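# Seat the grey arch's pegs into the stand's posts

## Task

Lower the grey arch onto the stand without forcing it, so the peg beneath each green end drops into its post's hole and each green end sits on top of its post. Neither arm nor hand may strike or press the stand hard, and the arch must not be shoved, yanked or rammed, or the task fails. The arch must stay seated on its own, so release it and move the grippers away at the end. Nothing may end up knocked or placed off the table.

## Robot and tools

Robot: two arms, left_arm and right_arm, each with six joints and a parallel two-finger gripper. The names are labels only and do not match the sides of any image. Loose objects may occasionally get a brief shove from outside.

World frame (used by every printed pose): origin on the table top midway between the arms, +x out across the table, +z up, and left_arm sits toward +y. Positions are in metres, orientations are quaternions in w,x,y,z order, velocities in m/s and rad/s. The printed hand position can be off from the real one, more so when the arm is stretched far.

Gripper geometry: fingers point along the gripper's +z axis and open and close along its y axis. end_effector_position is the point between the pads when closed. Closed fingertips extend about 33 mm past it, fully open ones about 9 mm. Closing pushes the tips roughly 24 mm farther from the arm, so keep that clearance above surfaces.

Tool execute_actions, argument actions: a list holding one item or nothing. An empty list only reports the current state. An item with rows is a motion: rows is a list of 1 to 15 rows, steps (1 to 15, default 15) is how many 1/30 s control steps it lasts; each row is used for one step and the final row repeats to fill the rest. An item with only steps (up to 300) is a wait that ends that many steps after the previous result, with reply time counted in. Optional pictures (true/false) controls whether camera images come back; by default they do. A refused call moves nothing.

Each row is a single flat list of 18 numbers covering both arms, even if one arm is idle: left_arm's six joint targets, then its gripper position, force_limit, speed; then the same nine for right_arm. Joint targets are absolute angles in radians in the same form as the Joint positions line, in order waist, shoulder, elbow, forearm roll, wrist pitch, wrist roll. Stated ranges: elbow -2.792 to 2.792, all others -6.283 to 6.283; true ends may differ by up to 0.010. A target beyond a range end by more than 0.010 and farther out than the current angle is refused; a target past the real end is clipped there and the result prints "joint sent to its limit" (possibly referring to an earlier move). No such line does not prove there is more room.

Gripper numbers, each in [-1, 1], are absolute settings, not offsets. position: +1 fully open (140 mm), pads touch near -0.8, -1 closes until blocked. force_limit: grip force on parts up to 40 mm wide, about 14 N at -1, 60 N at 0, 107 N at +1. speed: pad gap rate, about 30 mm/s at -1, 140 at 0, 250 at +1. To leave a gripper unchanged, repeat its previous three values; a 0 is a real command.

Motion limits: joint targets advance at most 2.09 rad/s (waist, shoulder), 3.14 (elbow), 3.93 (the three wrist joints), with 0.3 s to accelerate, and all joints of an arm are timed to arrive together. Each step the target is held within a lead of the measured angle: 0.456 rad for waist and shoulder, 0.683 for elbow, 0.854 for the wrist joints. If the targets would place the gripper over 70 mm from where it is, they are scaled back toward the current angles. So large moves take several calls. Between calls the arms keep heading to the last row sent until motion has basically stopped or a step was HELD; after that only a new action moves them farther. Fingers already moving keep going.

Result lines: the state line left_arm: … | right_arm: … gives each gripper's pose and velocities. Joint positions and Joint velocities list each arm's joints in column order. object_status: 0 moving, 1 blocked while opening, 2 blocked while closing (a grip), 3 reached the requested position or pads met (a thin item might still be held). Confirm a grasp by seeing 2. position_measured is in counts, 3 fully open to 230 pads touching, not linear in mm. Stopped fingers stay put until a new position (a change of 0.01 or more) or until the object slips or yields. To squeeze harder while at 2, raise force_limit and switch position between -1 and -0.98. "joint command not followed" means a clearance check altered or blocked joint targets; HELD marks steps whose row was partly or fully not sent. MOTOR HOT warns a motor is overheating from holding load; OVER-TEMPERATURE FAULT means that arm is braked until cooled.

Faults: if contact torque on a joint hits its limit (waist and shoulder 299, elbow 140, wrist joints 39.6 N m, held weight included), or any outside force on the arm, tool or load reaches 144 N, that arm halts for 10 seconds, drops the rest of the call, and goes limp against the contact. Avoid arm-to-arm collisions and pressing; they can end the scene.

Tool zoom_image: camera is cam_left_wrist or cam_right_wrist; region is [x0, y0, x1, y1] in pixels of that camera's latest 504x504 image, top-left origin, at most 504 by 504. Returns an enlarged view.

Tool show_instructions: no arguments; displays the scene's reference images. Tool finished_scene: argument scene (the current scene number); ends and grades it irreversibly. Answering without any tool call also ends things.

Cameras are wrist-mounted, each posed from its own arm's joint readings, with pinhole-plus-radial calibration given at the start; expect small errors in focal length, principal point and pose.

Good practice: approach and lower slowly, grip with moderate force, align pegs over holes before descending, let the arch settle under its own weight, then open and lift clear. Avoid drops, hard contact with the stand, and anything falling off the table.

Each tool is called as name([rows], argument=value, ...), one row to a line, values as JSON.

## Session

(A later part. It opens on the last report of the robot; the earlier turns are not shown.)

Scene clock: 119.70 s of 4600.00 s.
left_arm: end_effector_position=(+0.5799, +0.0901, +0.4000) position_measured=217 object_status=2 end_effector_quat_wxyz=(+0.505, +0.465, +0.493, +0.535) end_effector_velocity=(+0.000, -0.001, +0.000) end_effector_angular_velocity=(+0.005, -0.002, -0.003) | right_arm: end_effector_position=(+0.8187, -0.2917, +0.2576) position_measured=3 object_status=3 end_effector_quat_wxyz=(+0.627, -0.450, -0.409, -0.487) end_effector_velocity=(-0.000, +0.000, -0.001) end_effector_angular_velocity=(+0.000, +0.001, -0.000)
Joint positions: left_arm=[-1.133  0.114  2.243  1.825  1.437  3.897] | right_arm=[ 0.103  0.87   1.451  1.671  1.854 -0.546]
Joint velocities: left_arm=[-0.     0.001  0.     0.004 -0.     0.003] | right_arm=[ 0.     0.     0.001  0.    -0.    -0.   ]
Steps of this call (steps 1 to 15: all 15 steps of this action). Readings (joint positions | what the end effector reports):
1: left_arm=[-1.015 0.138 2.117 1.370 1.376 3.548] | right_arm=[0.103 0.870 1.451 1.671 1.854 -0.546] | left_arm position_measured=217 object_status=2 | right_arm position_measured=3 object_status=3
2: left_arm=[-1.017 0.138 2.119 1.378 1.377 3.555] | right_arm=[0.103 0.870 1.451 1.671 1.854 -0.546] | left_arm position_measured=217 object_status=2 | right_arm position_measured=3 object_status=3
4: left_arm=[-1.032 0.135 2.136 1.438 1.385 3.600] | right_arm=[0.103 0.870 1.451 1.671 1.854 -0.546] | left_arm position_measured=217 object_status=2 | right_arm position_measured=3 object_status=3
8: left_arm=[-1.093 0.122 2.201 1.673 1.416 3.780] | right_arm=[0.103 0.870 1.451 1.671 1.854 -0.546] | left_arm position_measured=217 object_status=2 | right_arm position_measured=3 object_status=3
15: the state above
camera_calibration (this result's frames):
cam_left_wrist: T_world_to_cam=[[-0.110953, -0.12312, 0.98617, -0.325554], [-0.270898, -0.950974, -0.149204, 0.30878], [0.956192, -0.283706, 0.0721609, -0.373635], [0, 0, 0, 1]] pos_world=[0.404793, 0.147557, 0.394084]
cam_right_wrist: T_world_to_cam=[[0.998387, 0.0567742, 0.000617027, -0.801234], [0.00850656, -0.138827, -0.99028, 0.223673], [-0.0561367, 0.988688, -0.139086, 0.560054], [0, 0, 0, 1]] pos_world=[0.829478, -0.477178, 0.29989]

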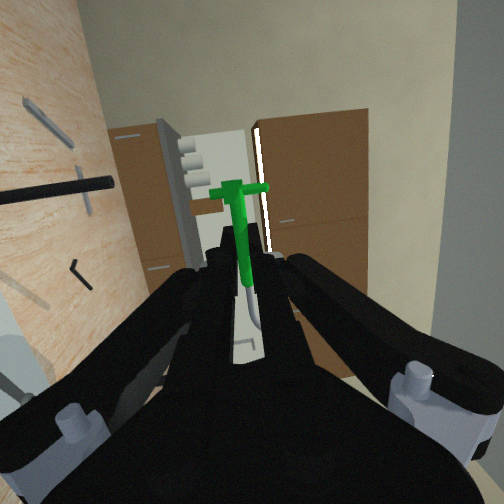

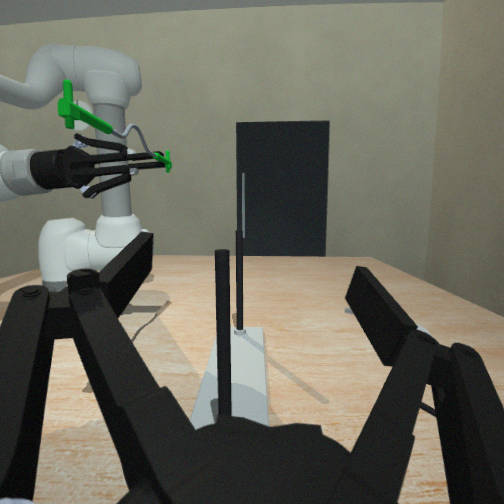

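execute_actions([
  {"rows": [[-0.8561,0.3269,2.1703,2.0745,1.3194,3.6977,-1,0,0,0.1033,0.8702,1.4513,1.6705,1.8544,-0.5456,1,0,0]], "steps": 15},
])

execute_actions([
  {"steps": 10},
])

Scene clock: 133.67 s of 4600.00 s.
left_arm: end_effector_position=(+0.7297, +0.1002, +0.3201) position_measured=217 object_status=2 end_effector_quat_wxyz=(+0.505, +0.465, +0.492, +0.535) end_effector_velocity=(+0.003, -0.005, +0.006) end_effector_angular_velocity=(-0.008, -0.010, -0.012) | right_arm: end_effector_position=(+0.8187, -0.2917, +0.2576) position_measured=3 object_status=3 end_effector_quat_wxyz=(+0.627, -0.450, -0.409, -0.487) end_effector_velocity=(+0.000, -0.000, -0.000) end_effector_angular_velocity=(-0.000, +0.000, -0.001)
Joint positions: left_arm=[-0.856  0.327  2.17   2.074  1.32   3.698] | right_arm=[ 0.103  0.87   1.451  1.671  1.854 -0.546]
Joint velocities: left_arm=[ 0.003 -0.001 -0.007  0.016 -0.003 -0.007] | right_arm=[-0. -0.  0.  0. -0. -0.]
Steps of this call (steps 1 to 15: the robot went on to your last target; steps 16 to 90: nothing new was sent; then 10.47 s passed at rest; steps 91 to 105: all 15 steps of this action). Readings (joint positions | what the end effector reports):
91: left_arm=[-1.133 0.114 2.243 1.826 1.437 3.897] | right_arm=[0.103 0.870 1.451 1.671 1.854 -0.546] | left_arm position_measured=217 object_status=2 | right_arm position_measured=3 object_status=3
92: left_arm=[-1.129 0.118 2.242 1.830 1.435 3.895] | right_arm=[0.103 0.870 1.451 1.670 1.854 -0.546] | left_arm position_measured=217 object_status=2 | right_arm position_measured=3 object_status=3
94: left_arm=[-1.097 0.142 2.234 1.859 1.422 3.872] | right_arm=[0.103 0.870 1.451 1.671 1.854 -0.546] | left_arm position_measured=217 object_status=2 | right_arm position_measured=3 object_status=3
98: left_arm=[-0.981 0.231 2.203 1.962 1.373 3.788] | right_arm=[0.103 0.870 1.451 1.671 1.854 -0.546] | left_arm position_measured=217 object_status=2 | right_arm position_measured=3 object_status=3
105: the state above
camera_calibration (this result's frames):
cam_left_wrist: T_world_to_cam=[[-0.111287, -0.123705, 0.986059, -0.228586], [-0.270947, -0.950856, -0.149868, 0.347264], [0.95614, -0.283848, 0.072301, -0.508201], [0, 0, 0, 1]] pos_world=[0.554562, 0.157669, 0.314187]
cam_right_wrist: T_world_to_cam=[[0.998387, 0.0567744, 0.00061693, -0.801234], [0.00850649, -0.138827, -0.99028, 0.223673], [-0.0561369, 0.988688, -0.139086, 0.560055], [0, 0, 0, 1]] pos_world=[0.829478, -0.477178, 0.29989]

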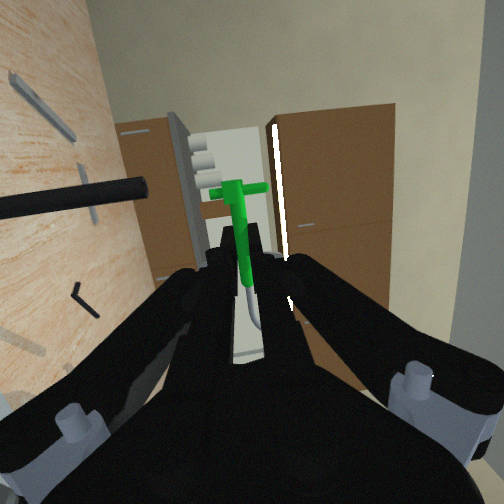

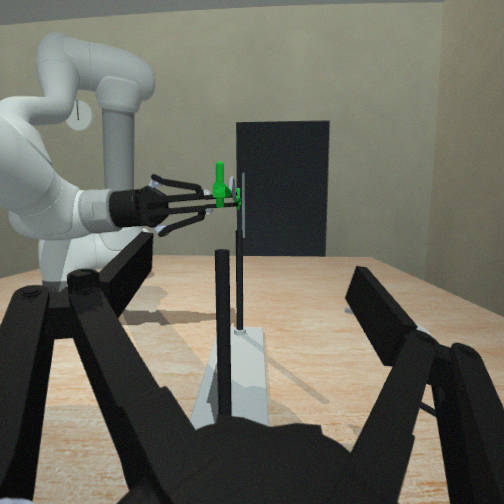

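Scene clock: 134.00 s of 4600.00 s.
left_arm: end_effector_position=(+0.7298, +0.1001, +0.3200) position_measured=217 object_status=2 end_effector_quat_wxyz=(+0.505, +0.465, +0.492, +0.535) end_effector_velocity=(+0.000, +0.001, +0.000) end_effector_angular_velocity=(-0.001, -0.001, +0.001) | right_arm: end_effector_position=(+0.8187, -0.2917, +0.2576) position_measured=3 object_status=3 end_effector_quat_wxyz=(+0.627, -0.450, -0.409, -0.487) end_effector_velocity=(-0.000, +0.000, -0.000) end_effector_angular_velocity=(+0.000, +0.001, +0.001)
Joint positions: left_arm=[-0.856  0.327  2.17   2.074  1.319  3.698] | right_arm=[ 0.103  0.87   1.451  1.671  1.854 -0.546]
Joint velocities: left_arm=[ 0.    -0.    -0.    -0.001  0.001 -0.   ] | right_arm=[ 0.    -0.     0.    -0.     0.     0.001]
Steps of this call (steps 1 to 10: the robot went on to your last target). Readings (joint positions | what the end effector reports):
1: left_arm=[-0.856 0.327 2.170 2.074 1.320 3.698] | right_arm=[0.103 0.870 1.451 1.671 1.854 -0.546] | left_arm position_measured=217 object_status=2 | right_arm position_measured=3 object_status=3
2: left_arm=[-0.856 0.327 2.170 2.074 1.319 3.698] | right_arm=[0.103 0.870 1.451 1.670 1.854 -0.546] | left_arm position_measured=217 object_status=2 | right_arm position_measured=3 object_status=3
4: left_arm=[-0.856 0.327 2.170 2.074 1.319 3.698] | right_arm=[0.103 0.870 1.451 1.671 1.854 -0.546] | left_arm position_measured=217 object_status=2 | right_arm position_measured=3 object_status=3
8: left_arm=[-0.856 0.327 2.170 2.074 1.319 3.698] | right_arm=[0.103 0.870 1.451 1.671 1.854 -0.546] | left_arm position_measured=217 object_status=2 | right_arm position_measured=3 object_status=3
10: the state above
camera_calibration (this result's frames):
cam_left_wrist: T_world_to_cam=[[-0.11128, -0.123534, 0.986081, -0.228551], [-0.271159, -0.950819, -0.149717, 0.347274], [0.95608, -0.284046, 0.0723099, -0.50826], [0, 0, 0, 1]] pos_world=[0.554671, 0.157592, 0.314115]
cam_right_wrist: T_world_to_cam=[[0.998387, 0.0567743, 0.000616951, -0.801234], [0.0085065, -0.138827, -0.99028, 0.223673], [-0.0561368, 0.988688, -0.139086, 0.560054], [0, 0, 0, 1]] pos_world=[0.829478, -0.477178, 0.29989]

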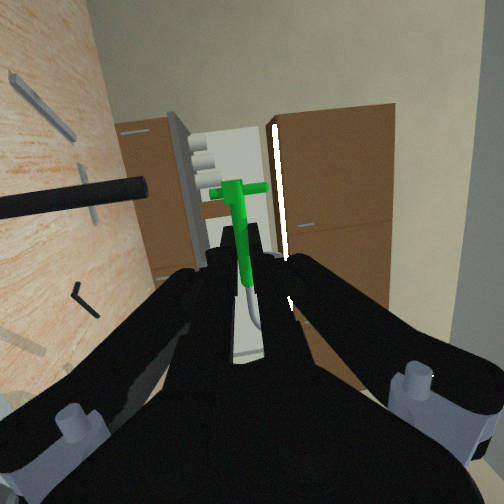

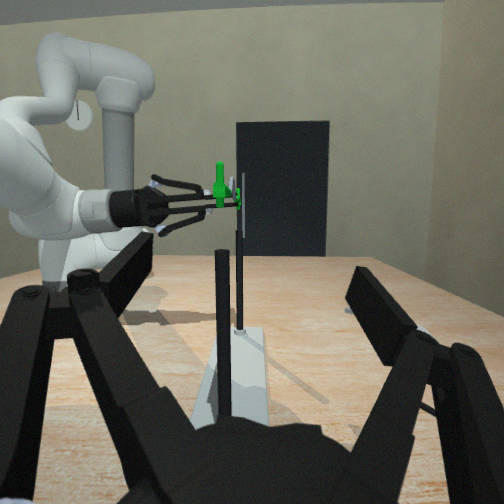

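zoom_image(camera="cam_right_wrist", region=[190, 150, 270, 270])

zoom_image(camera="cam_left_wrist", region=[110, 160, 280, 230])

Region (190, 150, 270, 270) of cam_right_wrist's 504x504 image, scaled by 4.200, with more detail than that image has.

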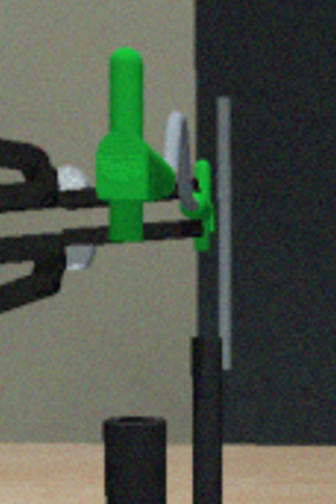

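Region (110, 160, 280, 230) of cam_left_wrist's 504x504 image, scaled by 2.965, with more detail than that image has; it fills the top 208 rows of this view, and the rest is white.

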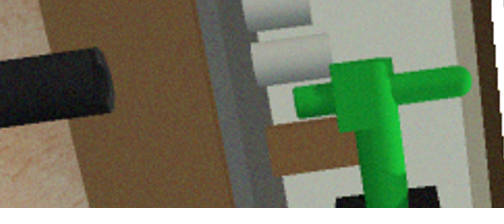

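execute_actions([
  {"rows": [[-0.8413,0.3544,2.1947,2.0988,1.3375,3.6469,-1,0,0,0.1033,0.8702,1.4513,1.6705,1.8544,-0.5456,1,0,0]], "steps": 15},
])

zoom_image(camera="cam_right_wrist", region=[190, 160, 270, 270])

zoom_image(camera="cam_left_wrist", region=[150, 160, 280, 230])

Scene clock: 160.30 s of 4600.00 s.
left_arm: end_effector_position=(+0.7315, +0.1113, +0.2975) position_measured=217 object_status=2 end_effector_quat_wxyz=(+0.505, +0.465, +0.492, +0.535) end_effector_velocity=(+0.000, -0.001, -0.000) end_effector_angular_velocity=(+0.000, -0.000, -0.001) | right_arm: end_effector_position=(+0.8187, -0.2917, +0.2576) position_measured=3 object_status=3 end_effector_quat_wxyz=(+0.627, -0.450, -0.409, -0.487) end_effector_velocity=(-0.000, -0.000, +0.001) end_effector_angular_velocity=(+0.001, -0.000, +0.000)
Joint positions: left_arm=[-0.841  0.354  2.195  2.099  1.337  3.647] | right_arm=[ 0.103  0.87   1.451  1.671  1.854 -0.546]
Joint velocities: left_arm=[-0.     0.    -0.     0.001 -0.    -0.   ] | right_arm=[-0.    -0.    -0.     0.     0.001  0.   ]
Steps of this call (steps 1 to 15: the robot went on to your last target; steps 16 to 90: nothing new was sent; then 22.80 s passed at rest; steps 91 to 105: all 15 steps of this action). Readings (joint positions | what the end effector reports):
91: left_arm=[-0.856 0.327 2.170 2.075 1.319 3.697] | right_arm=[0.103 0.870 1.451 1.671 1.854 -0.546] | left_arm position_measured=217 object_status=2 | right_arm position_measured=3 object_status=3
92: left_arm=[-0.854 0.331 2.173 2.079 1.322 3.689] | right_arm=[0.103 0.870 1.451 1.671 1.854 -0.546] | left_arm position_measured=217 object_status=2 | right_arm position_measured=3 object_status=3
94: left_arm=[-0.843 0.352 2.192 2.096 1.335 3.652] | right_arm=[0.103 0.870 1.451 1.671 1.854 -0.546] | left_arm position_measured=217 object_status=2 | right_arm position_measured=3 object_status=3
98: left_arm=[-0.841 0.355 2.195 2.099 1.337 3.647] | right_arm=[0.103 0.870 1.451 1.671 1.854 -0.546] | left_arm position_measured=217 object_status=2 | right_arm position_measured=3 object_status=3
105: the state above
camera_calibration (this result's frames):
cam_left_wrist: T_world_to_cam=[[-0.111186, -0.123696, 0.986072, -0.20475], [-0.271134, -0.950807, -0.149844, 0.355026], [0.956098, -0.284018, 0.0721782, -0.505111], [0, 0, 0, 1]] pos_world=[0.55643, 0.168774, 0.291555]
cam_right_wrist: T_world_to_cam=[[0.998387, 0.0567743, 0.000616992, -0.801234], [0.00850655, -0.138827, -0.99028, 0.223673], [-0.0561368, 0.988688, -0.139086, 0.560054], [0, 0, 0, 1]] pos_world=[0.829478, -0.477178, 0.29989]

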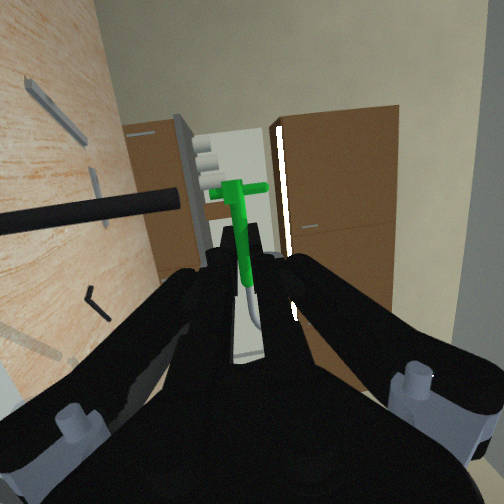

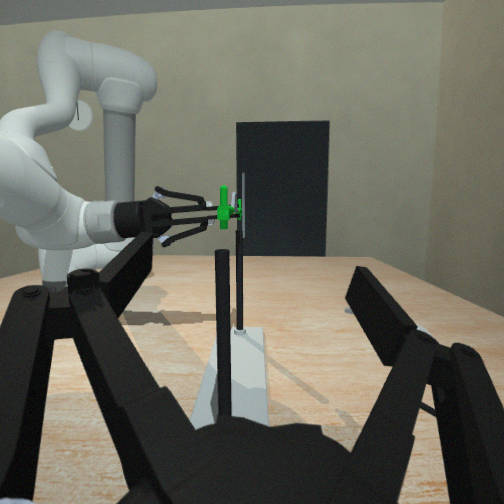

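Region (190, 160, 270, 270) of cam_right_wrist's 504x504 image, scaled by 4.582, with more detail than that image has; it fills the left 367 columns of this view, and the rest is white.

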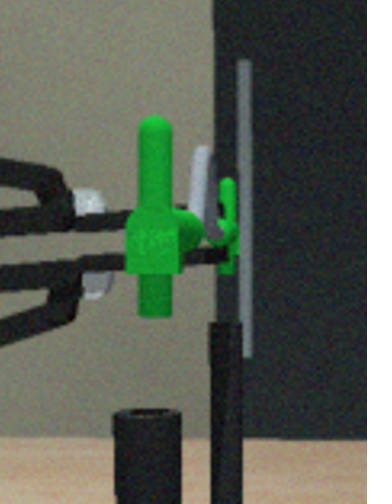

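Region (150, 160, 280, 230) of cam_left_wrist's 504x504 image, scaled by 3.877, with more detail than that image has; it fills the top 271 rows of this view, and the rest is white.

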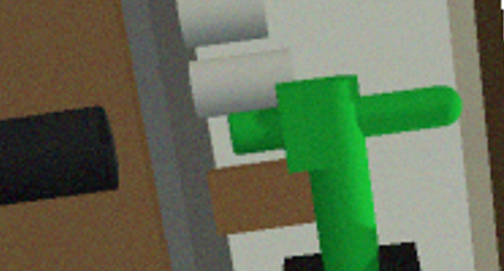

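execute_actions([
  {"rows": [[-0.8432,0.3777,2.2037,2.1034,1.3547,3.6188,-1,0,0,0.1033,0.8702,1.4513,1.6705,1.8544,-0.5456,1,0,0]], "steps": 15},
])

zoom_image(camera="cam_right_wrist", region=[200, 190, 260, 270])

zoom_image(camera="cam_left_wrist", region=[165, 165, 245, 215])

Scene clock: 172.63 s of 4600.00 s.
left_arm: end_effector_position=(+0.7298, +0.1119, +0.2825) position_measured=217 object_status=2 end_effector_quat_wxyz=(+0.505, +0.465, +0.492, +0.535) end_effector_velocity=(-0.000, +0.000, -0.000) end_effector_angular_velocity=(-0.000, +0.001, +0.000) | right_arm: end_effector_position=(+0.8187, -0.2917, +0.2576) position_measured=3 object_status=3 end_effector_quat_wxyz=(+0.627, -0.450, -0.409, -0.487) end_effector_velocity=(+0.000, +0.000, +0.000) end_effector_angular_velocity=(-0.001, +0.000, -0.000)
Joint positions: left_arm=[-0.843  0.378  2.204  2.103  1.355  3.619] | right_arm=[ 0.103  0.87   1.451  1.671  1.854 -0.546]
Joint velocities: left_arm=[ 0.    -0.     0.    -0.    -0.001  0.   ] | right_arm=[ 0.    -0.001  0.    -0.    -0.001  0.001]
Steps of this call (steps 1 to 15: the robot went on to your last target; steps 16 to 90: nothing new was sent; then 8.83 s passed at rest; steps 91 to 105: all 15 steps of this action). Readings (joint positions | what the end effector reports):
91: left_arm=[-0.841 0.355 2.195 2.099 1.338 3.647] | right_arm=[0.103 0.870 1.451 1.671 1.854 -0.546] | left_arm position_measured=217 object_status=2 | right_arm position_measured=3 object_status=3
92: left_arm=[-0.842 0.358 2.195 2.100 1.341 3.641] | right_arm=[0.103 0.870 1.451 1.671 1.854 -0.546] | left_arm position_measured=217 object_status=2 | right_arm position_measured=3 object_status=3
94: left_arm=[-0.843 0.376 2.203 2.103 1.353 3.621] | right_arm=[0.103 0.870 1.451 1.671 1.854 -0.546] | left_arm position_measured=217 object_status=2 | right_arm position_measured=3 object_status=3
98: left_arm=[-0.843 0.378 2.204 2.103 1.355 3.619] | right_arm=[0.103 0.870 1.451 1.671 1.854 -0.546] | left_arm position_measured=217 object_status=2 | right_arm position_measured=3 object_status=3
105: the state above
camera_calibration (this result's frames):
cam_left_wrist: T_world_to_cam=[[-0.111191, -0.123559, 0.986088, -0.190097], [-0.271211, -0.950804, -0.149719, 0.352899], [0.956076, -0.284085, 0.0722105, -0.502166], [0, 0, 0, 1]] pos_world=[0.554682, 0.169392, 0.276549]
cam_right_wrist: T_world_to_cam=[[0.998387, 0.0567737, 0.000619715, -0.801235], [0.00850915, -0.138827, -0.99028, 0.223671], [-0.0561358, 0.988688, -0.139086, 0.560054], [0, 0, 0, 1]] pos_world=[0.829478, -0.477178, 0.29989]

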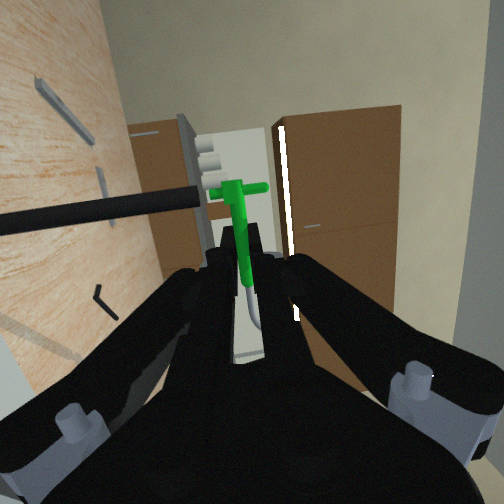

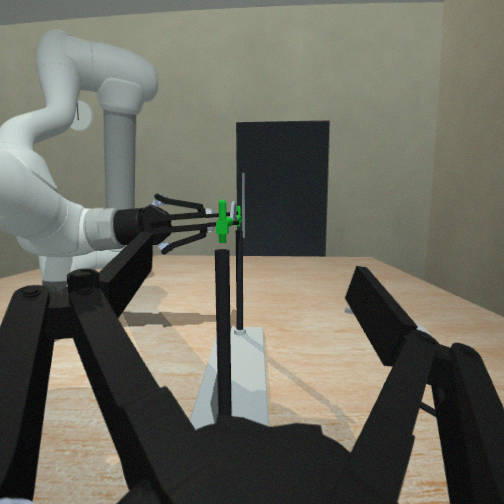

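Region (200, 190, 260, 270) of cam_right_wrist's 504x504 image, scaled by 6.300, with more detail than that image has; it fills the left 378 columns of this view, and the rest is white.

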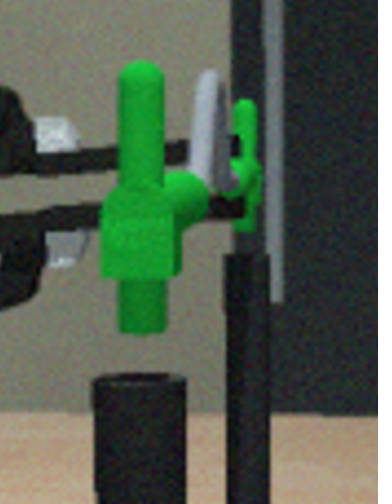

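Region (165, 165, 245, 215) of cam_left_wrist's 504x504 image, scaled by 6.300, with more detail than that image has; it fills the top 315 rows of this view, and the rest is white.

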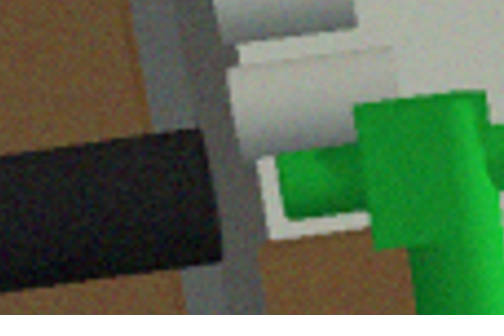

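execute_actions([
  {"rows": [[-0.8415,0.3838,2.2064,2.1091,1.3572,3.6098,-1,0,0,0.1033,0.8702,1.4513,1.6705,1.8544,-0.5456,1,0,0]], "steps": 15},
])

zoom_image(camera="cam_right_wrist", region=[205, 205, 255, 260])

zoom_image(camera="cam_left_wrist", region=[175, 170, 235, 210])

Scene clock: 189.83 s of 4600.00 s.
left_arm: end_effector_position=(+0.7301, +0.1122, +0.2784) position_measured=217 object_status=2 end_effector_quat_wxyz=(+0.506, +0.466, +0.492, +0.534) end_effector_velocity=(+0.000, -0.001, +0.001) end_effector_angular_velocity=(-0.001, -0.002, -0.001) | right_arm: end_effector_position=(+0.8187, -0.2917, +0.2576) position_measured=3 object_status=3 end_effector_quat_wxyz=(+0.627, -0.450, -0.409, -0.487) end_effector_velocity=(+0.001, -0.000, +0.001) end_effector_angular_velocity=(+0.000, -0.002, -0.001)
Joint positions: left_arm=[-0.841  0.384  2.207  2.109  1.357  3.61 ] | right_arm=[ 0.103  0.87   1.451  1.671  1.854 -0.546]
Joint velocities: left_arm=[-0.     0.    -0.002  0.001  0.001  0.   ] | right_arm=[-0.     0.    -0.002  0.     0.    -0.   ]
Steps of this call (steps 1 to 15: the robot went on to your last target; steps 16 to 130: nothing new was sent; then 12.37 s passed at rest; steps 131 to 145: all 15 steps of this action). Readings (joint positions | what the end effector reports):
131: left_arm=[-0.843 0.378 2.204 2.104 1.355 3.618] | right_arm=[0.103 0.870 1.451 1.671 1.854 -0.546] | left_arm position_measured=217 object_status=2 | right_arm position_measured=3 object_status=3
132: left_arm=[-0.842 0.381 2.205 2.107 1.356 3.613] | right_arm=[0.103 0.870 1.451 1.671 1.854 -0.546] | left_arm position_measured=217 object_status=2 | right_arm position_measured=3 object_status=3
134: left_arm=[-0.842 0.384 2.207 2.109 1.357 3.610] | right_arm=[0.103 0.870 1.451 1.671 1.854 -0.546] | left_arm position_measured=217 object_status=2 | right_arm position_measured=3 object_status=3
138: left_arm=[-0.841 0.384 2.207 2.109 1.357 3.610] | right_arm=[0.103 0.870 1.451 1.671 1.854 -0.546] | left_arm position_measured=217 object_status=2 | right_arm position_measured=3 object_status=3
145: the state above
camera_calibration (this result's frames):
cam_left_wrist: T_world_to_cam=[[-0.111429, -0.123398, 0.986081, -0.18584], [-0.273764, -0.950055, -0.149826, 0.354516], [0.95532, -0.286649, 0.0720821, -0.501193], [0, 0, 0, 1]] pos_world=[0.555145, 0.170211, 0.272496]
cam_right_wrist: T_world_to_cam=[[0.998387, 0.0567737, 0.000619753, -0.801235], [0.00850918, -0.138827, -0.99028, 0.223671], [-0.0561358, 0.988688, -0.139086, 0.560054], [0, 0, 0, 1]] pos_world=[0.829478, -0.477178, 0.29989]

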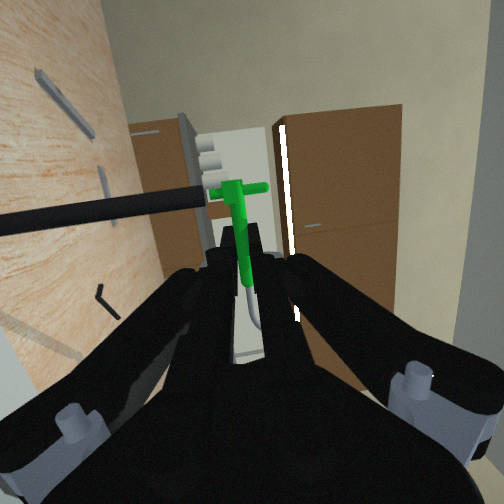

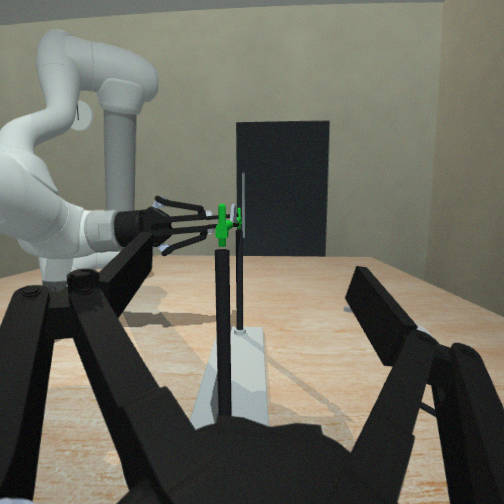

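Region (205, 205, 255, 260) of cam_right_wrist's 504x504 image, scaled by 9.164, with more detail than that image has; it fills the left 458 columns of this view, and the rest is white.

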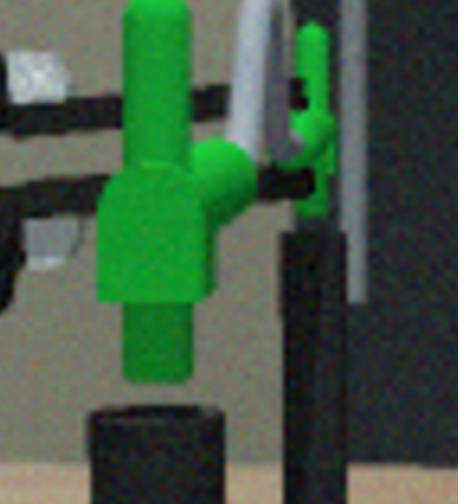

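Region (175, 170, 235, 210) of cam_left_wrist's 504x504 image, scaled by 8.400, with more detail than that image has.

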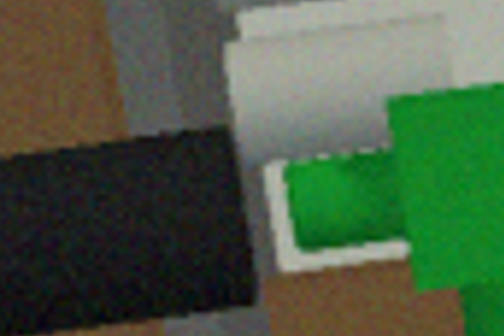

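execute_actions([
  {"rows": [[-0.8406,0.3887,2.2078,2.1123,1.3594,3.6036,-1,0,0,0.1033,0.8702,1.4513,1.6705,1.8544,-0.5456,1,0,0]], "steps": 15},
])

zoom_image(camera="cam_right_wrist", region=[205, 210, 255, 260])

zoom_image(camera="cam_left_wrist", region=[175, 170, 235, 210])

Scene clock: 212.17 s of 4600.00 s.
left_arm: end_effector_position=(+0.7304, +0.1121, +0.2754) position_measured=217 object_status=2 end_effector_quat_wxyz=(+0.506, +0.466, +0.492, +0.534) end_effector_velocity=(-0.000, -0.000, -0.000) end_effector_angular_velocity=(-0.000, +0.001, -0.001) | right_arm: end_effector_position=(+0.8187, -0.2917, +0.2576) position_measured=3 object_status=3 end_effector_quat_wxyz=(+0.627, -0.450, -0.409, -0.487) end_effector_velocity=(+0.000, +0.000, +0.000) end_effector_angular_velocity=(-0.001, -0.001, -0.001)
Joint positions: left_arm=[-0.841  0.389  2.208  2.112  1.359  3.604] | right_arm=[ 0.103  0.87   1.451  1.671  1.854 -0.546]
Joint velocities: left_arm=[ 0.     0.     0.     0.    -0.001 -0.   ] | right_arm=[ 0.    -0.    -0.    -0.    -0.001 -0.001]
Steps of this call (steps 1 to 15: the robot went on to your last target; steps 16 to 90: nothing new was sent; then 18.83 s passed at rest; steps 91 to 105: all 15 steps of this action). Readings (joint positions | what the end effector reports):
91: left_arm=[-0.841 0.384 2.206 2.109 1.357 3.609] | right_arm=[0.103 0.870 1.451 1.671 1.854 -0.546] | left_arm position_measured=217 object_status=2 | right_arm position_measured=3 object_status=3
92: left_arm=[-0.841 0.387 2.206 2.111 1.359 3.606] | right_arm=[0.103 0.870 1.451 1.671 1.854 -0.546] | left_arm position_measured=217 object_status=2 | right_arm position_measured=3 object_status=3
94: left_arm=[-0.841 0.389 2.207 2.112 1.359 3.604] | right_arm=[0.103 0.870 1.451 1.671 1.854 -0.546] | left_arm position_measured=217 object_status=2 | right_arm position_measured=3 object_status=3
98: left_arm=[-0.841 0.389 2.208 2.112 1.359 3.604] | right_arm=[0.103 0.870 1.451 1.671 1.854 -0.546] | left_arm position_measured=217 object_status=2 | right_arm position_measured=3 object_status=3
105: the state above
camera_calibration (this result's frames):
cam_left_wrist: T_world_to_cam=[[-0.111646, -0.123082, 0.986096, -0.182778], [-0.275052, -0.949706, -0.149681, 0.354932], [0.954925, -0.287939, 0.0721769, -0.500938], [0, 0, 0, 1]] pos_world=[0.555577, 0.170344, 0.26952]
cam_right_wrist: T_world_to_cam=[[0.998387, 0.0567738, 0.000619487, -0.801234], [0.00850893, -0.138827, -0.99028, 0.223671], [-0.0561359, 0.988688, -0.139086, 0.560054], [0, 0, 0, 1]] pos_world=[0.829478, -0.477178, 0.29989]

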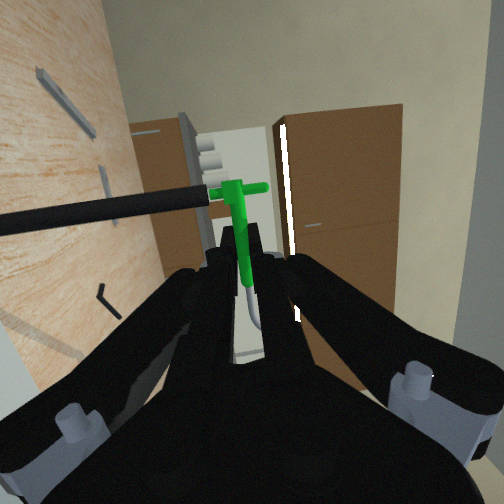

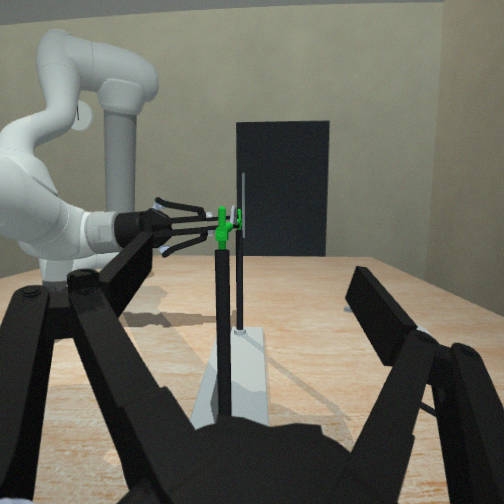

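Region (205, 210, 255, 260) of cam_right_wrist's 504x504 image, scaled by 10.080, with more detail than that image has.

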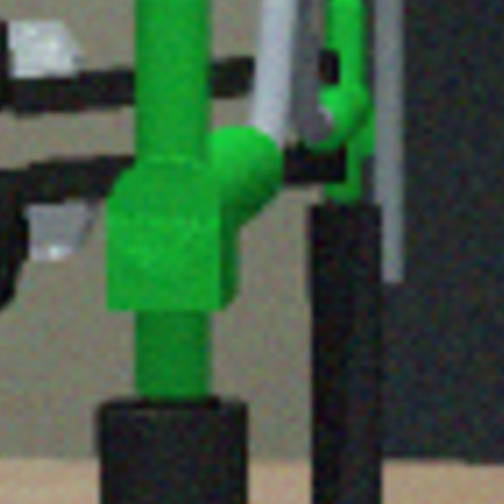

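Region (175, 170, 235, 210) of cam_left_wrist's 504x504 image, scaled by 8.400, with more detail than that image has.

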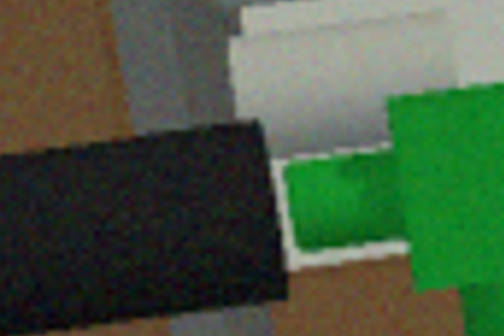

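execute_actions([
  {"rows": [[-0.8406,0.3930,2.2087,2.1133,1.3620,3.5991,-1,0,0,0.1033,0.8702,1.4513,1.6705,1.8544,-0.5456,1,0,0]], "steps": 15},
])

zoom_image(camera="cam_right_wrist", region=[205, 210, 255, 260])

Scene clock: 217.03 s of 4600.00 s.
left_arm: end_effector_position=(+0.7304, +0.1122, +0.2729) position_measured=217 object_status=2 end_effector_quat_wxyz=(+0.506, +0.466, +0.492, +0.534) end_effector_velocity=(-0.000, -0.000, +0.001) end_effector_angular_velocity=(-0.000, -0.001, -0.001) | right_arm: end_effector_position=(+0.8187, -0.2917, +0.2576) position_measured=3 object_status=3 end_effector_quat_wxyz=(+0.627, -0.450, -0.409, -0.487) end_effector_velocity=(-0.000, -0.000, +0.001) end_effector_angular_velocity=(-0.001, +0.000, -0.000)
Joint positions: left_arm=[-0.841  0.393  2.209  2.113  1.362  3.599] | right_arm=[ 0.103  0.87   1.451  1.671  1.854 -0.546]
Joint velocities: left_arm=[-0.    -0.001  0.     0.001  0.    -0.   ] | right_arm=[-0.    -0.002  0.002 -0.    -0.001  0.001]
Steps of this call (steps 1 to 15: the robot went on to your last target; steps 16 to 90: nothing new was sent; then 1.37 s passed at rest; steps 91 to 105: all 15 steps of this action). Readings (joint positions | what the end effector reports):
91: left_arm=[-0.841 0.389 2.208 2.112 1.359 3.603] | right_arm=[0.103 0.870 1.451 1.671 1.854 -0.546] | left_arm position_measured=217 object_status=2 | right_arm position_measured=3 object_status=3
92: left_arm=[-0.841 0.391 2.208 2.113 1.361 3.601] | right_arm=[0.103 0.870 1.451 1.671 1.854 -0.546] | left_arm position_measured=217 object_status=2 | right_arm position_measured=3 object_status=3
94: left_arm=[-0.841 0.393 2.209 2.113 1.362 3.599] | right_arm=[0.103 0.870 1.451 1.671 1.854 -0.546] | left_arm position_measured=217 object_status=2 | right_arm position_measured=3 object_status=3
98: left_arm=[-0.841 0.393 2.209 2.113 1.362 3.599] | right_arm=[0.103 0.870 1.451 1.671 1.854 -0.546] | left_arm position_measured=217 object_status=2 | right_arm position_measured=3 object_status=3
105: the state above
camera_calibration (this result's frames):
cam_left_wrist: T_world_to_cam=[[-0.11155, -0.123204, 0.986092, -0.180324], [-0.275113, -0.949674, -0.149775, 0.354696], [0.954919, -0.287994, 0.0720413, -0.50062], [0, 0, 0, 1]] pos_world=[0.555517, 0.170453, 0.267006]
cam_right_wrist: T_world_to_cam=[[0.998387, 0.0567737, 0.000619531, -0.801235], [0.00850898, -0.138827, -0.99028, 0.223671], [-0.0561359, 0.988688, -0.139086, 0.560054], [0, 0, 0, 1]] pos_world=[0.829478, -0.477178, 0.29989]

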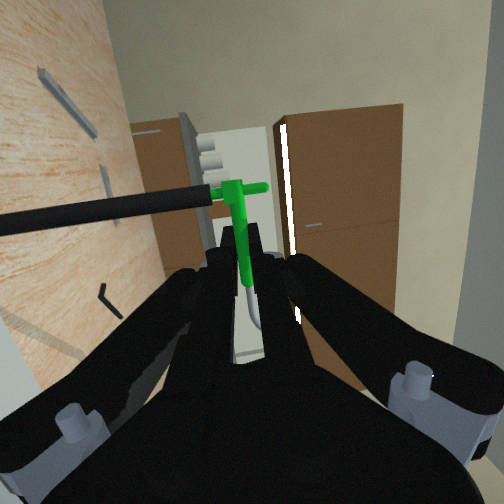

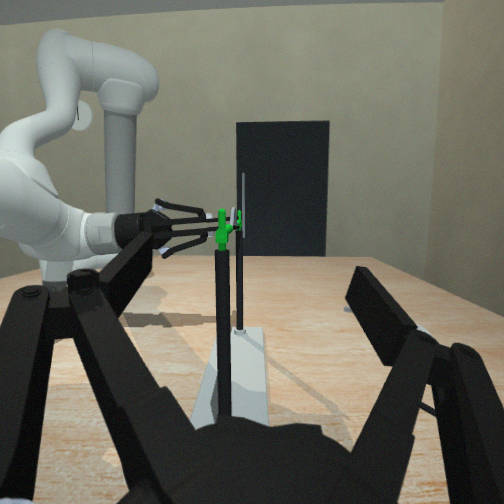

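Region (205, 210, 255, 260) of cam_right_wrist's 504x504 image, scaled by 10.080, with more detail than that image has.

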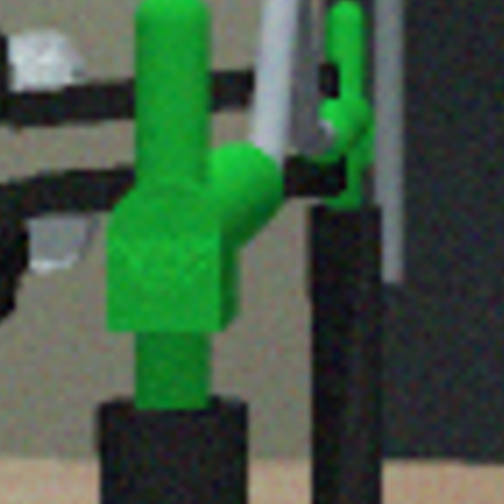

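execute_actions([
  {"rows": [[-0.8406,0.3973,2.2095,2.1143,1.3646,3.5946,-1,0,0,0.1033,0.8702,1.4513,1.6705,1.8544,-0.5456,1,0,0]], "steps": 15},
])

zoom_image(camera="cam_right_wrist", region=[205, 210, 255, 260])

zoom_image(camera="cam_left_wrist", region=[175, 170, 235, 210])

Scene clock: 220.40 s of 4600.00 s.
left_arm: end_effector_position=(+0.7304, +0.1121, +0.2704) position_measured=217 object_status=2 end_effector_quat_wxyz=(+0.506, +0.466, +0.491, +0.534) end_effector_velocity=(-0.000, +0.000, -0.001) end_effector_angular_velocity=(+0.000, +0.001, +0.000) | right_arm: end_effector_position=(+0.8187, -0.2917, +0.2576) position_measured=3 object_status=3 end_effector_quat_wxyz=(+0.627, -0.450, -0.409, -0.487) end_effector_velocity=(-0.000, +0.000, +0.002) end_effector_angular_velocity=(-0.001, -0.003, +0.000)
Joint positions: left_arm=[-0.841  0.397  2.209  2.114  1.365  3.595] | right_arm=[ 0.103  0.87   1.451  1.671  1.854 -0.546]
Joint velocities: left_arm=[ 0.     0.     0.    -0.001 -0.    -0.   ] | right_arm=[ 0.    -0.002 -0.001 -0.    -0.    -0.001]
Steps of this call (steps 1 to 15: the robot went on to your last target; steps 16 to 86: nothing new was sent; steps 87 to 101: all 15 steps of this action). Readings (joint positions | what the end effector reports):
87: left_arm=[-0.841 0.393 2.209 2.113 1.362 3.599] | right_arm=[0.103 0.870 1.451 1.671 1.854 -0.546] | left_arm position_measured=217 object_status=2 | right_arm position_measured=3 object_status=3
88: left_arm=[-0.841 0.396 2.209 2.114 1.364 3.596] | right_arm=[0.103 0.870 1.451 1.671 1.854 -0.546] | left_arm position_measured=217 object_status=2 | right_arm position_measured=3 object_status=3
90: left_arm=[-0.841 0.397 2.209 2.114 1.365 3.595] | right_arm=[0.103 0.870 1.451 1.671 1.854 -0.546] | left_arm position_measured=217 object_status=2 | right_arm position_measured=3 object_status=3
94: left_arm=[-0.841 0.397 2.209 2.114 1.365 3.595] | right_arm=[0.103 0.870 1.451 1.671 1.854 -0.546] | left_arm position_measured=217 object_status=2 | right_arm position_measured=3 object_status=3
101: the state above
camera_calibration (this result's frames):
cam_left_wrist: T_world_to_cam=[[-0.111688, -0.123087, 0.986091, -0.177848], [-0.275232, -0.949649, -0.149712, 0.354264], [0.954868, -0.288125, 0.0721873, -0.500533], [0, 0, 0, 1]] pos_world=[0.555584, 0.17032, 0.264544]
cam_right_wrist: T_world_to_cam=[[0.998387, 0.0567737, 0.000619581, -0.801235], [0.00850902, -0.138827, -0.99028, 0.223671], [-0.0561359, 0.988688, -0.139086, 0.560054], [0, 0, 0, 1]] pos_world=[0.829478, -0.477178, 0.29989]

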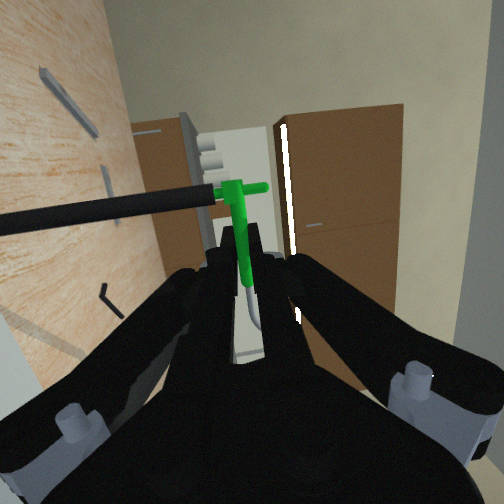

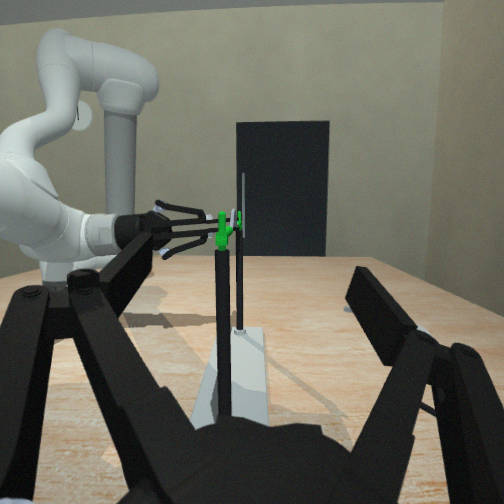

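Region (205, 210, 255, 260) of cam_right_wrist's 504x504 image, scaled by 10.080, with more detail than that image has.

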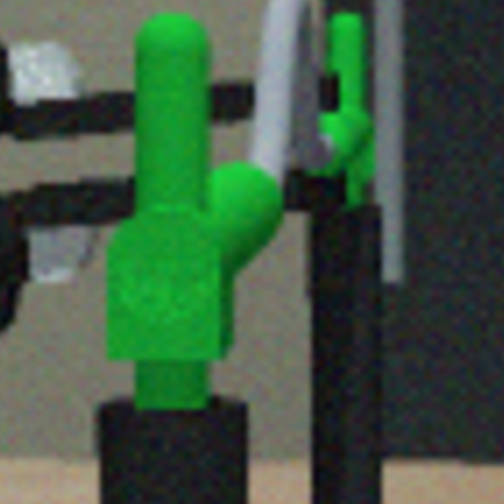

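Region (175, 170, 235, 210) of cam_left_wrist's 504x504 image, scaled by 8.400, with more detail than that image has.

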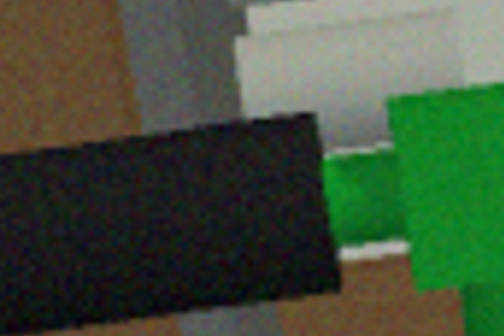

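execute_actions([
  {"rows": [[-0.8406,0.4016,2.2104,2.1152,1.3673,3.5901,-1,0,0,0.1033,0.8702,1.4513,1.6705,1.8544,-0.5456,1,0,0]], "steps": 15},
])

zoom_image(camera="cam_right_wrist", region=[205, 210, 255, 260])

zoom_image(camera="cam_left_wrist", region=[175, 170, 235, 210])

Scene clock: 224.63 s of 4600.00 s.
left_arm: end_effector_position=(+0.7303, +0.1122, +0.2679) position_measured=217 object_status=2 end_effector_quat_wxyz=(+0.506, +0.466, +0.492, +0.534) end_effector_velocity=(-0.000, -0.000, +0.000) end_effector_angular_velocity=(-0.000, -0.000, -0.001) | right_arm: end_effector_position=(+0.8187, -0.2917, +0.2576) position_measured=3 object_status=3 end_effector_quat_wxyz=(+0.627, -0.450, -0.409, -0.487) end_effector_velocity=(-0.000, +0.000, +0.000) end_effector_angular_velocity=(+0.000, -0.000, -0.000)
Joint positions: left_arm=[-0.841  0.402  2.211  2.115  1.367  3.59 ] | right_arm=[ 0.103  0.87   1.451  1.671  1.854 -0.546]
Joint velocities: left_arm=[-0.    -0.     0.     0.001 -0.    -0.   ] | right_arm=[ 0.    -0.     0.001  0.     0.    -0.   ]
Steps of this call (steps 1 to 15: the robot went on to your last target; steps 16 to 90: nothing new was sent; then 0.73 s passed at rest; steps 91 to 105: all 15 steps of this action). Readings (joint positions | what the end effector reports):
91: left_arm=[-0.841 0.397 2.210 2.114 1.365 3.594] | right_arm=[0.103 0.870 1.451 1.671 1.854 -0.546] | left_arm position_measured=217 object_status=2 | right_arm position_measured=3 object_status=3
92: left_arm=[-0.841 0.400 2.210 2.114 1.366 3.592] | right_arm=[0.103 0.870 1.451 1.671 1.854 -0.546] | left_arm position_measured=217 object_status=2 | right_arm position_measured=3 object_status=3
94: left_arm=[-0.841 0.401 2.211 2.115 1.367 3.590] | right_arm=[0.103 0.870 1.451 1.671 1.854 -0.546] | left_arm position_measured=217 object_status=2 | right_arm position_measured=3 object_status=3
98: left_arm=[-0.841 0.402 2.211 2.115 1.367 3.590] | right_arm=[0.103 0.870 1.451 1.671 1.854 -0.546] | left_arm position_measured=217 object_status=2 | right_arm position_measured=3 object_status=3
105: the state above
camera_calibration (this result's frames):
cam_left_wrist: T_world_to_cam=[[-0.11156, -0.123195, 0.986092, -0.175402], [-0.275183, -0.949653, -0.149775, 0.353976], [0.954897, -0.288065, 0.0720427, -0.500213], [0, 0, 0, 1]] pos_world=[0.555492, 0.170452, 0.262016]
cam_right_wrist: T_world_to_cam=[[0.998387, 0.0567738, 0.000619574, -0.801235], [0.00850902, -0.138827, -0.99028, 0.223671], [-0.0561359, 0.988688, -0.139086, 0.560054], [0, 0, 0, 1]] pos_world=[0.829478, -0.477178, 0.29989]

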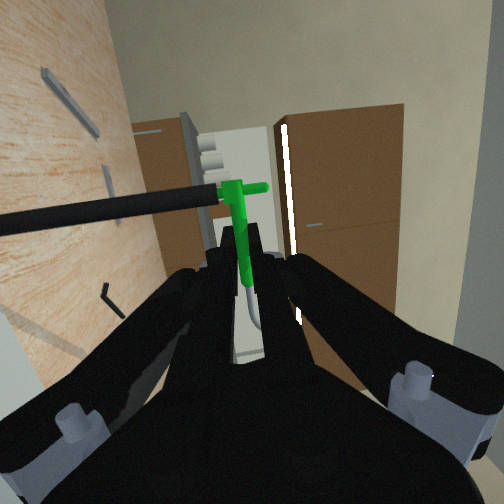

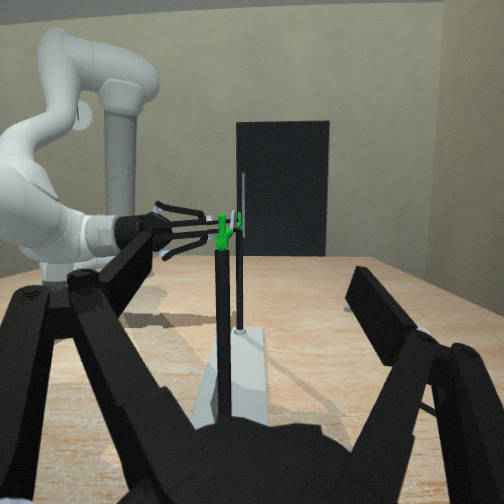

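Region (205, 210, 255, 260) of cam_right_wrist's 504x504 image, scaled by 10.080, with more detail than that image has.

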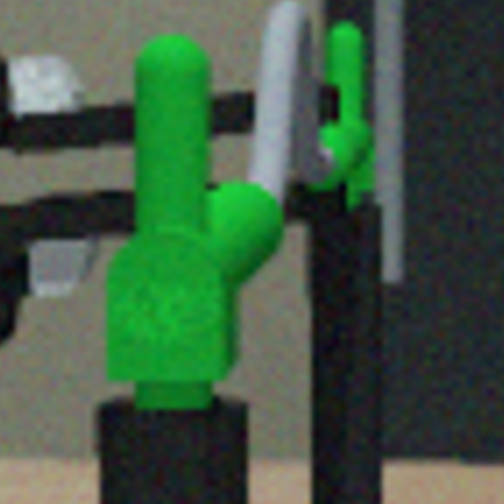

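Region (175, 170, 235, 210) of cam_left_wrist's 504x504 image, scaled by 8.400, with more detail than that image has.

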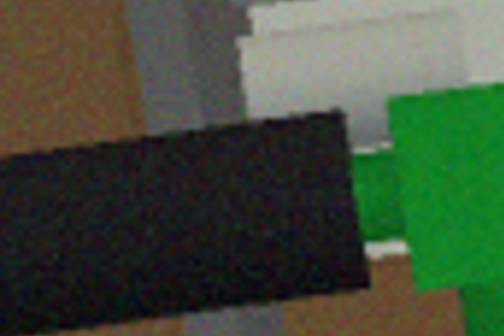

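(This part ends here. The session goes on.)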